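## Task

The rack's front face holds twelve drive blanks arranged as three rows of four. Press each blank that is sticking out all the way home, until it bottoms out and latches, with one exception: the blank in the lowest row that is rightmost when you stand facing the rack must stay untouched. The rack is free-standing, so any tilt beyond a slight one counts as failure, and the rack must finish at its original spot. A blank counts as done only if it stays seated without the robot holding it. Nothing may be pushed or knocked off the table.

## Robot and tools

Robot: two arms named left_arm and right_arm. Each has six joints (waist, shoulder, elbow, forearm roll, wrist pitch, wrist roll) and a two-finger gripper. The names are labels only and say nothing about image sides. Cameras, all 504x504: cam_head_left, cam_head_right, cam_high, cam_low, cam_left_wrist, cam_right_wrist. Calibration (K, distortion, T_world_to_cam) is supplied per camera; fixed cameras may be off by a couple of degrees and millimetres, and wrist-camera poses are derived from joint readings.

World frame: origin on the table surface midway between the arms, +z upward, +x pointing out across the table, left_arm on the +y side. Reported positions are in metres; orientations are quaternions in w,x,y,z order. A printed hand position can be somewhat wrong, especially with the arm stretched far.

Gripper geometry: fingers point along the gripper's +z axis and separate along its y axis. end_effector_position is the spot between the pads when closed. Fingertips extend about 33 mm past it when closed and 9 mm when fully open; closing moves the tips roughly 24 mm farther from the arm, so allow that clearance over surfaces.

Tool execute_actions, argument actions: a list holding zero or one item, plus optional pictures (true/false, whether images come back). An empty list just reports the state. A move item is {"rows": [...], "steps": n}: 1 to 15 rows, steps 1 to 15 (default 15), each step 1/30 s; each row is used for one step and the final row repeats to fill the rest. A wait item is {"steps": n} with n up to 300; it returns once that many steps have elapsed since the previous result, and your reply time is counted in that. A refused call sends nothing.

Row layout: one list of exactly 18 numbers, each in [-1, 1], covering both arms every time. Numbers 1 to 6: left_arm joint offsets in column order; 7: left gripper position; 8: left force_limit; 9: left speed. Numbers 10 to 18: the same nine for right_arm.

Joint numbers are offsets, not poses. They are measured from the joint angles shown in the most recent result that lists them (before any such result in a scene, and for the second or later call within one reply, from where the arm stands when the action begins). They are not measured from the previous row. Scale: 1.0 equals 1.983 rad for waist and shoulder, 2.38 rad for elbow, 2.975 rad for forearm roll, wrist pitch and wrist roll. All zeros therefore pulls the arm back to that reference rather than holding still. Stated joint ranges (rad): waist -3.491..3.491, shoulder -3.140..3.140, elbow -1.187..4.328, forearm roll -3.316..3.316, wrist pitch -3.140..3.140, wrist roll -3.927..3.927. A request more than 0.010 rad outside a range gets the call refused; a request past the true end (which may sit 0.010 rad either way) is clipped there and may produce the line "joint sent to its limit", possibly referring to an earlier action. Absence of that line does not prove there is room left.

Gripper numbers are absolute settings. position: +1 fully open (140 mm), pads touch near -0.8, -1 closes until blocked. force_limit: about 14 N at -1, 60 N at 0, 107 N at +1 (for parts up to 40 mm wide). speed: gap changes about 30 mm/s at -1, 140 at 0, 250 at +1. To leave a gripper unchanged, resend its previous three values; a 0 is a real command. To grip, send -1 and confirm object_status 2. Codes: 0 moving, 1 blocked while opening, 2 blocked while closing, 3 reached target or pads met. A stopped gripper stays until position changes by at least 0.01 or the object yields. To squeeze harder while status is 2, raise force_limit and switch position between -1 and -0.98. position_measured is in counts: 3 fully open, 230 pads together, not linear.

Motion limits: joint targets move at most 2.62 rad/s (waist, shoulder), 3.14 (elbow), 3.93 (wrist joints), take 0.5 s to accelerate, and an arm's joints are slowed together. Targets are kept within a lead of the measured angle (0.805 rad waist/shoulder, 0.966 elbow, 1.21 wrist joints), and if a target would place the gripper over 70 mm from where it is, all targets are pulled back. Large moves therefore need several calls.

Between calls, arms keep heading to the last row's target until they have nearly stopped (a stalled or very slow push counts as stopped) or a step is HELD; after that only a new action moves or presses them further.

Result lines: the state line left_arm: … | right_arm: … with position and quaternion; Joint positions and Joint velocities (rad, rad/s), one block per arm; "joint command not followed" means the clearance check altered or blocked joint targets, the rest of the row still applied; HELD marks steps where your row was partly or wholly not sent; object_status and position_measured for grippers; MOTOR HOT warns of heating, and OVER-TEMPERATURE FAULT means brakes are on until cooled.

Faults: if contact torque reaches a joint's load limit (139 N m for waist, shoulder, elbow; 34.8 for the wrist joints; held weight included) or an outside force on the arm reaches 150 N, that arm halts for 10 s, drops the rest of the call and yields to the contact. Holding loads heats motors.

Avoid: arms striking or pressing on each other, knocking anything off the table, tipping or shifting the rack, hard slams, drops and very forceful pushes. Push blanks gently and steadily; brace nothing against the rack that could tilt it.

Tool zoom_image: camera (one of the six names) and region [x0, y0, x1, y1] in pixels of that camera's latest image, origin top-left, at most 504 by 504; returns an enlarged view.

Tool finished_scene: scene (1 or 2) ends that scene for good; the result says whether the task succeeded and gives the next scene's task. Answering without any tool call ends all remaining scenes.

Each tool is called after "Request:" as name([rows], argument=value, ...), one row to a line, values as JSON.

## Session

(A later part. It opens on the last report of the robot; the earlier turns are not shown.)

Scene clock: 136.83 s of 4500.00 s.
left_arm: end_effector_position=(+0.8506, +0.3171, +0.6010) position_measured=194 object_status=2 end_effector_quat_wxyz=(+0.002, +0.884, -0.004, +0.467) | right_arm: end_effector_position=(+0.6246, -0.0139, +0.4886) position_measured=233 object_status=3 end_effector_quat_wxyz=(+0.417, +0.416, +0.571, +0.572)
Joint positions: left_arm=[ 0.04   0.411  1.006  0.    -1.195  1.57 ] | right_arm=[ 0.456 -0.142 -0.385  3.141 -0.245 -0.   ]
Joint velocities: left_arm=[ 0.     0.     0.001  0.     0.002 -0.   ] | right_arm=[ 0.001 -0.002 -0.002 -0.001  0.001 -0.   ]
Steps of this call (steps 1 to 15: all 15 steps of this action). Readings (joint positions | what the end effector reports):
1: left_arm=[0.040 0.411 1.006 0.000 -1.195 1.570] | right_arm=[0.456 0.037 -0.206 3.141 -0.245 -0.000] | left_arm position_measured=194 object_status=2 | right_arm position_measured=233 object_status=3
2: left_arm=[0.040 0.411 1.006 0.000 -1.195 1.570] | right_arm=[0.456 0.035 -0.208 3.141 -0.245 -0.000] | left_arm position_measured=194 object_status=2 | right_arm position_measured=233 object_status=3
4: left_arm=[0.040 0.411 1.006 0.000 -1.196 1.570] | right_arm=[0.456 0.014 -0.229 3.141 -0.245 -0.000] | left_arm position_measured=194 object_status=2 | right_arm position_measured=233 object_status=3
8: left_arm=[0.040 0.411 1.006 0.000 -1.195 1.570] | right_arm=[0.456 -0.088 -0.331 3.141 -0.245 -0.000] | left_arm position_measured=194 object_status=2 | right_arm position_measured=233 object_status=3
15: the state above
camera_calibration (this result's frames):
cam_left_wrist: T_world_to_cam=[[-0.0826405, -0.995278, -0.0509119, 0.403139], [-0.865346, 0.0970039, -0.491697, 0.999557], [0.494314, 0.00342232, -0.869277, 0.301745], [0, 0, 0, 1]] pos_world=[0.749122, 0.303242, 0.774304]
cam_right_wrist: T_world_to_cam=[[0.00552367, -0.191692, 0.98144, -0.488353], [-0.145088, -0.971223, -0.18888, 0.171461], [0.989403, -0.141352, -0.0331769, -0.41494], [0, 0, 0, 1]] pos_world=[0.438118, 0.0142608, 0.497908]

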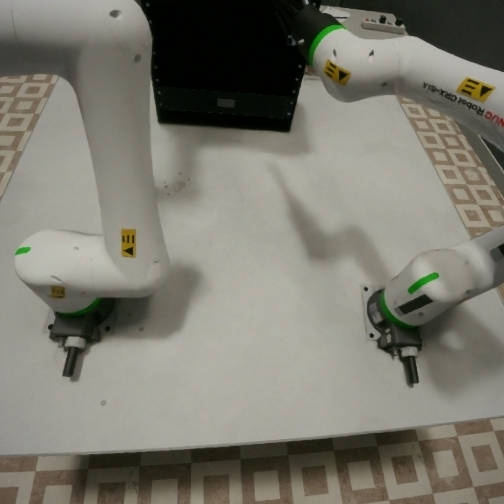

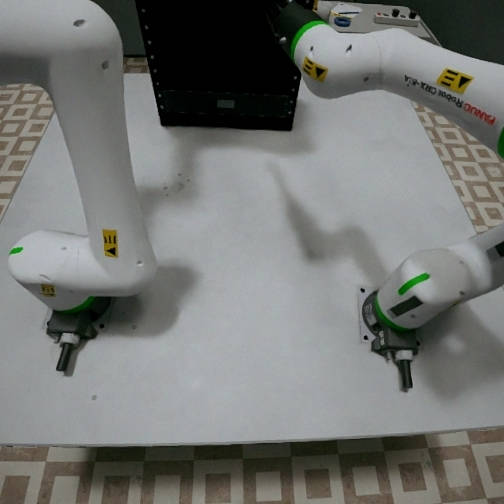

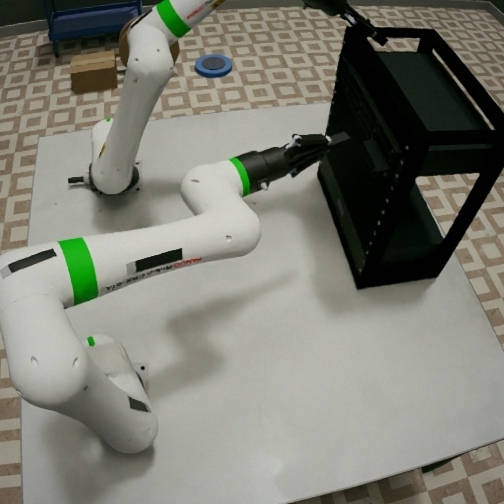

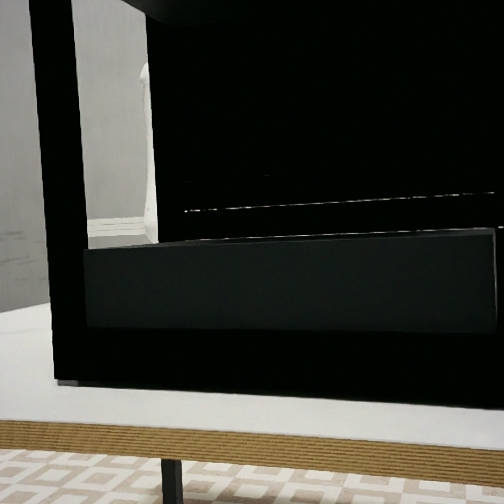

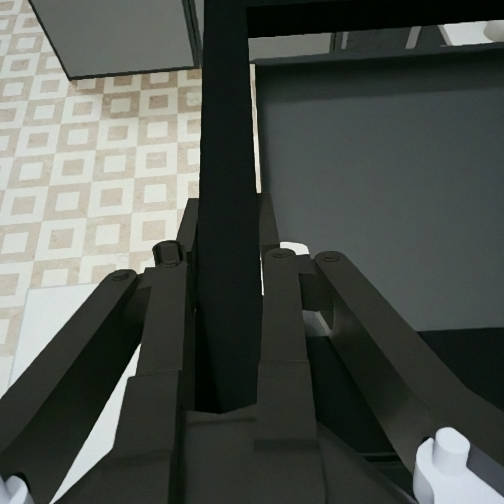

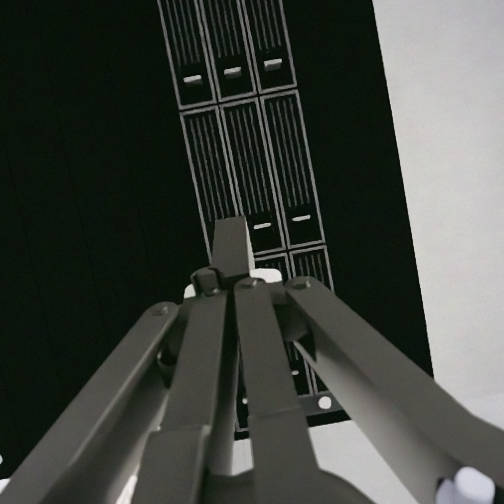

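Request:
execute_actions([
  {"rows":[[0,0,0,0,0,0,0.3,1,0,0,-0.05,-0.02,0,0,-0.3,-1,0,0]],"steps":10},
], pictures=false)

Request:
execute_actions([
  {"rows":[[0,-0.0766,-0.021,0,-0.0343,0,0.3,1,0,0,-0.05,-0.02,0,0,-0.3,-1,0,0]]},
])

Request:
zoom_image(camera="cam_right_wrist", region=[100,50,500,350])

Scene clock: 142.47 s of 4500.00 s.
left_arm: end_effector_position=(+0.8507, +0.3169, +0.6009) position_measured=131 object_status=0 end_effector_quat_wxyz=(+0.002, +0.884, -0.004, +0.467) | right_arm: end_effector_position=(+0.6119, -0.0180, +0.5012) position_measured=233 object_status=3 end_effector_quat_wxyz=(+0.318, +0.501, +0.488, +0.640)
Joint positions: left_arm=[ 0.04   0.411  1.006  0.    -1.195  1.57 ] | right_arm=[ 0.456 -0.179 -0.403  3.141 -0.245 -0.337]
Joint velocities: left_arm=[-0.001 -0.001  0.001  0.001  0.001  0.   ] | right_arm=[-0.    -0.251 -0.12   0.001  0.    -2.249]
Steps of this call (steps 1 to 15: the robot went on to your last target; steps 16 to 90: nothing new was sent; then 2.30 s passed at rest; steps 91 to 100: all 10 steps of this action). Readings (joint positions | what the end effector reports):
91: left_arm=[0.040 0.411 1.006 0.000 -1.195 1.570] | right_arm=[0.456 -0.142 -0.385 3.141 -0.245 -0.000] | left_arm position_measured=194 object_status=0 | right_arm position_measured=233 object_status=3
92: left_arm=[0.040 0.411 1.006 0.000 -1.195 1.570] | right_arm=[0.456 -0.142 -0.385 3.141 -0.245 -0.002] | left_arm position_measured=194 object_status=0 | right_arm position_measured=233 object_status=3
94: left_arm=[0.040 0.411 1.006 0.000 -1.195 1.570] | right_arm=[0.456 -0.146 -0.387 3.141 -0.245 -0.034] | left_arm position_measured=177 object_status=0 | right_arm position_measured=233 object_status=3
98: left_arm=[0.040 0.411 1.006 0.000 -1.195 1.570] | right_arm=[0.456 -0.164 -0.395 3.141 -0.245 -0.201] | left_arm position_measured=147 object_status=0 | right_arm position_measured=233 object_status=3
100: the state above

Scene clock: 152.63 s of 4500.00 s.
left_arm: end_effector_position=(+0.8438, +0.3180, +0.6067) position_measured=91 object_status=3 end_effector_quat_wxyz=(+0.001, +0.884, -0.004, +0.468) | right_arm: end_effector_position=(+0.5775, -0.0291, +0.5321) position_measured=233 object_status=3 end_effector_quat_wxyz=(+0.011, +0.645, +0.218, +0.733)
Joint positions: left_arm=[ 0.041  0.397  1.001 -0.002 -1.202  1.571] | right_arm=[ 0.456 -0.279 -0.45   3.141 -0.245 -1.23 ]
Joint velocities: left_arm=[ 0.  0. -0.  0. -0.  0.] | right_arm=[ 0.     0.    -0.     0.001  0.     0.   ]
FORCE FAULT: contact force on the left arm reached its limit, and that arm stopped for 10 seconds. The contact can be on any part of that arm, not only on its tool. That arm's remaining commands of this call were not run. That arm holds still and accepts commands again. Move the arm away from the contact; if what it grips holds it there, let go first. Pushing or pulling that hard again can fault the arm again.
The stop of the left arm began at step 5 of this call (marked STOPPED below). From that step on that arm followed nothing that you had sent. 11 of its steps, steps kept back included, did not run and will not run. Nothing is kept back now, and the robot has no last target.
Steps of this call (steps 1 to 15: all 15 steps of this action; steps 16 to 305: the stop continued). Readings (joint positions | what the end effector reports):
1: left_arm=[0.040 0.411 1.006 0.000 -1.195 1.570] | right_arm=[0.456 -0.188 -0.407 3.141 -0.245 -0.418] | left_arm position_measured=124 object_status=0 | right_arm position_measured=233 object_status=3
2: left_arm=[0.040 0.409 1.005 0.000 -1.196 1.570] | right_arm=[0.456 -0.198 -0.412 3.141 -0.245 -0.507] | left_arm position_measured=116 object_status=0 | right_arm position_measured=233 object_status=3
4: left_arm=[0.041 0.396 1.000 -0.001 -1.204 1.570] | right_arm=[0.456 -0.220 -0.422 3.141 -0.245 -0.701] | left_arm position_measured=101 object_status=0 | right_arm position_measured=233 object_status=3
5: left_arm=[0.040 0.395 1.001 -0.001 -1.204 1.570] | right_arm=[0.456 -0.230 -0.427 3.141 -0.245 -0.791] | left_arm position_measured=94 object_status=0 | right_arm position_measured=233 object_status=3 STOPPED (the left arm)
8: left_arm=[0.041 0.396 1.001 -0.002 -1.202 1.571] | right_arm=[0.456 -0.254 -0.439 3.141 -0.245 -1.013] | left_arm position_measured=91 object_status=0 | right_arm position_measured=233 object_status=3
305: the state above
camera_calibration (this result's frames):
cam_left_wrist: T_world_to_cam=[[-0.0808763, -0.99535, -0.0523273, 0.403183], [-0.8646, 0.0961791, -0.49317, 0.996811], [0.49591, 0.0053564, -0.868358, 0.307527], [0, 0, 0, 1]] pos_world=[0.741945, 0.303788, 0.779739]
cam_right_wrist: T_world_to_cam=[[0.243308, -0.958151, 0.150824, -0.251387], [-0.315595, -0.225238, -0.921774, 0.668247], [0.91717, 0.176676, -0.35719, -0.145647], [0, 0, 0, 1]] pos_world=[0.405644, -0.0646197, 0.601864]

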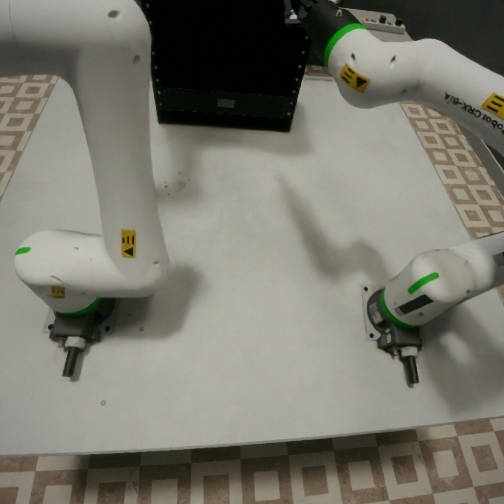

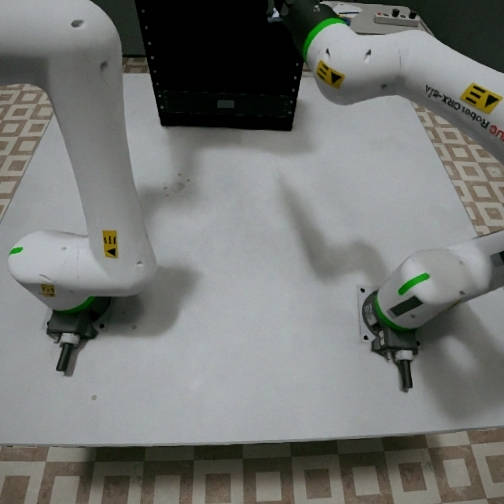

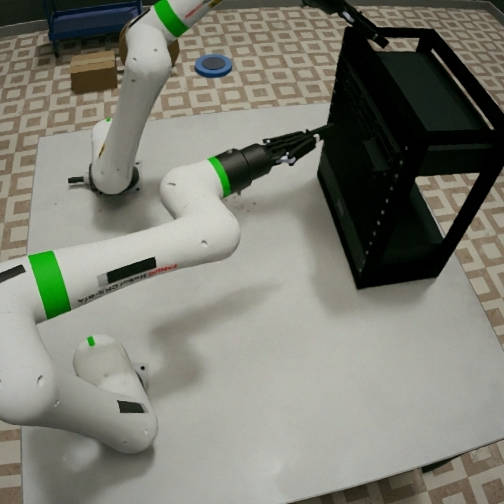

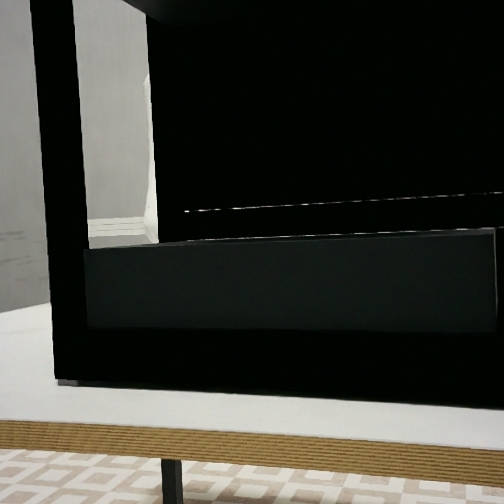

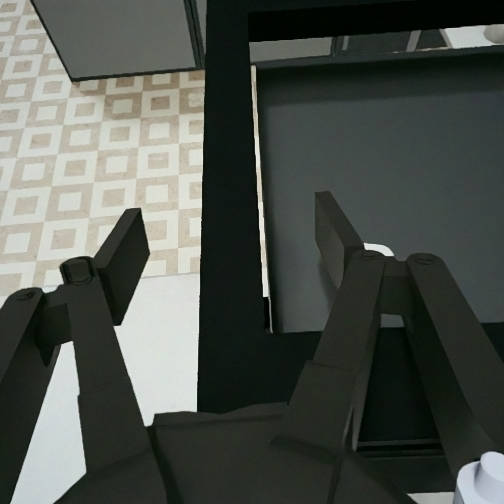

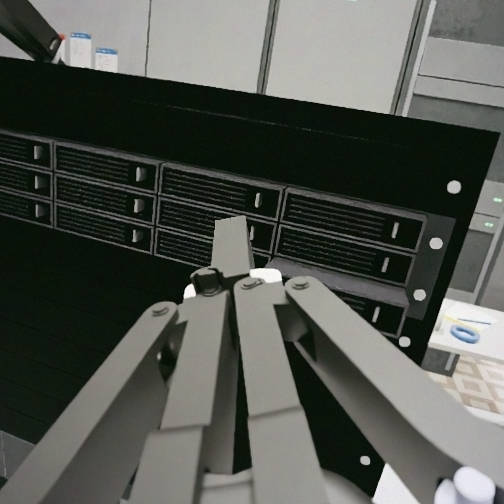

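Region (100, 50, 500, 350) of cam_right_wrist's 504x504 image, scaled by 1.260, with more detail than that image has; it fills the top 378 rows of this view, and the rest is white.

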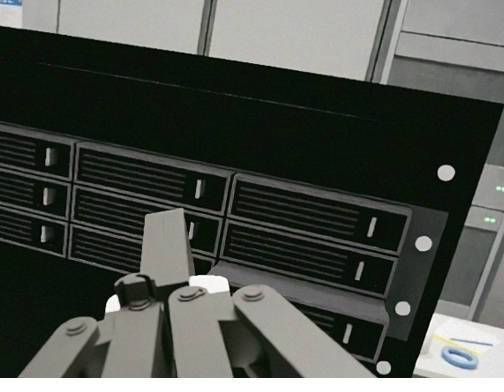

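Snagged the beam; lift up via the wrist.

Request:
execute_actions([
  {"rows":[[0,0,0,0,0.06,0,0.3,1,0,0,0,0,0,0,0,-1,0,0]]},
])

Request:
zoom_image(camera="cam_high", region=[300,20,500,220])

Scene clock: 156.80 s of 4500.00 s.
left_arm: end_effector_position=(+0.8747, +0.3177, +0.6622) position_measured=91 object_status=3 end_effector_quat_wxyz=(+0.002, +0.839, -0.004, +0.545) | right_arm: end_effector_position=(+0.5775, -0.0291, +0.5321) position_measured=233 object_status=3 end_effector_quat_wxyz=(+0.011, +0.645, +0.218, +0.733)
Joint positions: left_arm=[ 0.041  0.396  1.001 -0.002 -1.023  1.571] | right_arm=[ 0.456 -0.279 -0.45   3.141 -0.245 -1.23 ]
Joint velocities: left_arm=[-0.001  0.001  0.    -0.     0.     0.   ] | right_arm=[ 0.    -0.     0.     0.001  0.001  0.   ]
Steps of this call (steps 1 to 90: nothing new was sent; then 0.67 s passed at rest; steps 91 to 105: all 15 steps of this action). Readings (joint positions | what the end effector reports):
91: left_arm=[0.041 0.397 1.001 -0.002 -1.202 1.571] | right_arm=[0.456 -0.279 -0.450 3.141 -0.245 -1.230] | left_arm position_measured=91 object_status=3 | right_arm position_measured=233 object_status=3
92: left_arm=[0.041 0.397 1.001 -0.002 -1.199 1.571] | right_arm=[0.456 -0.279 -0.450 3.141 -0.245 -1.230] | left_arm position_measured=91 object_status=3 | right_arm position_measured=233 object_status=3
94: left_arm=[0.041 0.396 1.001 -0.001 -1.168 1.570] | right_arm=[0.456 -0.279 -0.450 3.141 -0.245 -1.230] | left_arm position_measured=91 object_status=3 | right_arm position_measured=233 object_status=3
98: left_arm=[0.041 0.396 1.001 -0.001 -1.047 1.570] | right_arm=[0.456 -0.279 -0.450 3.141 -0.245 -1.230] | left_arm position_measured=91 object_status=3 | right_arm position_measured=233 object_status=3
105: the state above
camera_calibration (this result's frames):
cam_left_wrist: T_world_to_cam=[[-0.0707256, -0.995409, -0.0644817, 0.407403], [-0.763266, 0.0956232, -0.638969, 1.05904], [0.642201, 0.00402528, -0.766525, 0.145471], [0, 0, 0, 1]] pos_world=[0.74372, 0.303678, 0.814469]
cam_right_wrist: T_world_to_cam=[[0.243308, -0.958151, 0.150823, -0.251387], [-0.315596, -0.225238, -0.921774, 0.668247], [0.91717, 0.176676, -0.357191, -0.145647], [0, 0, 0, 1]] pos_world=[0.405644, -0.0646196, 0.601864]

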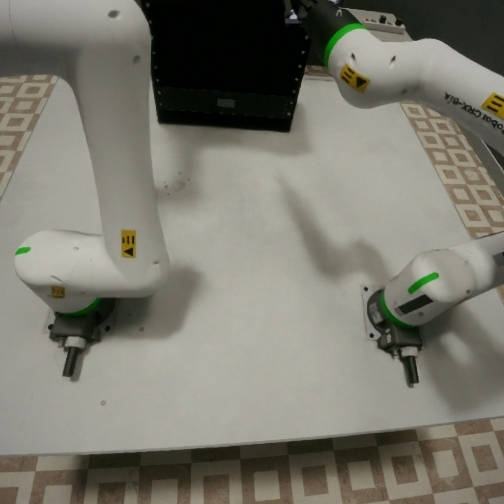

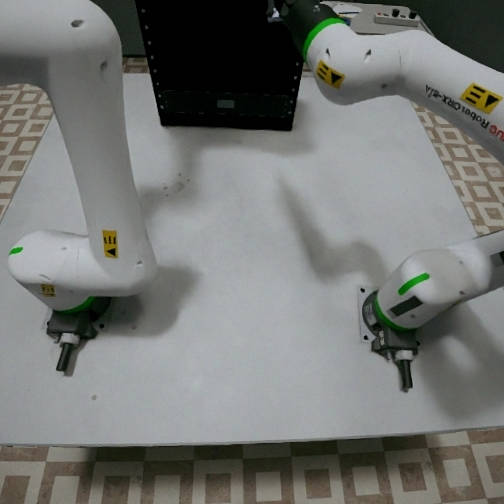

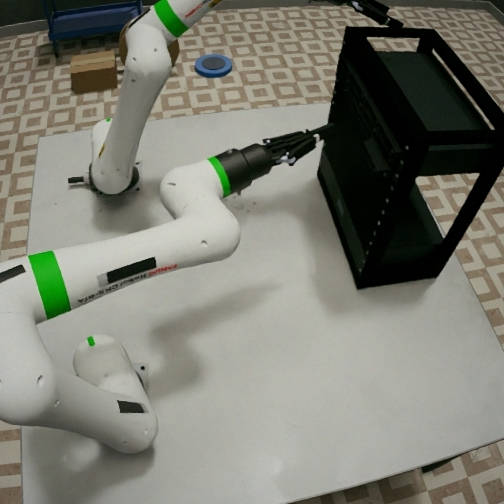

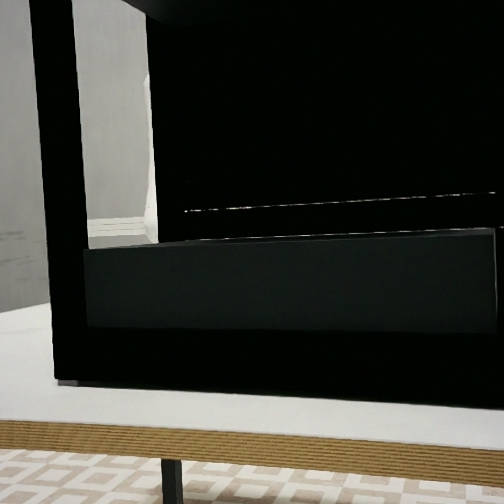

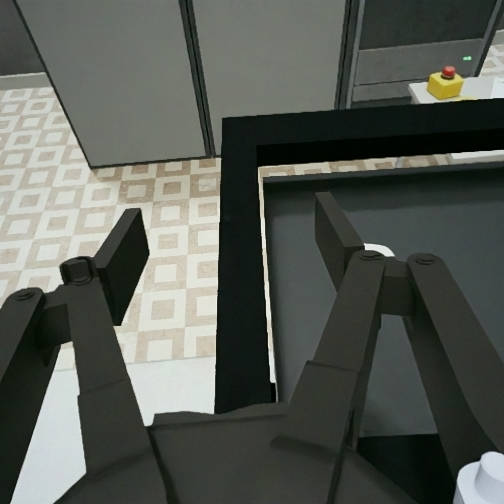

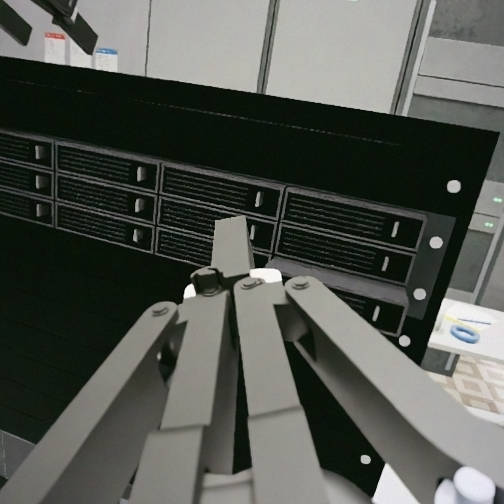

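Region (300, 20, 500, 220) of cam_high's 504x504 image, scaled by 2.520, with more detail than that image has.

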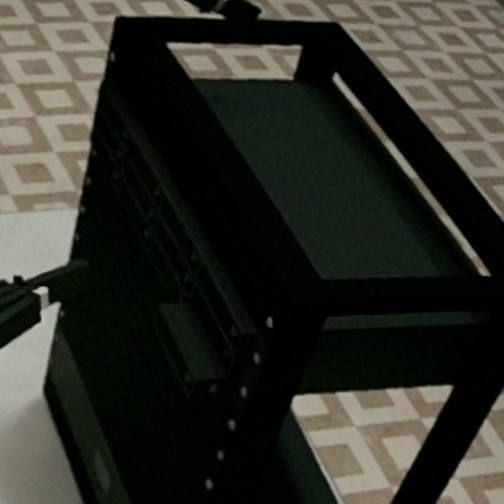

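Request:
finished_scene(scene=1)

The scene is finished: the task was done.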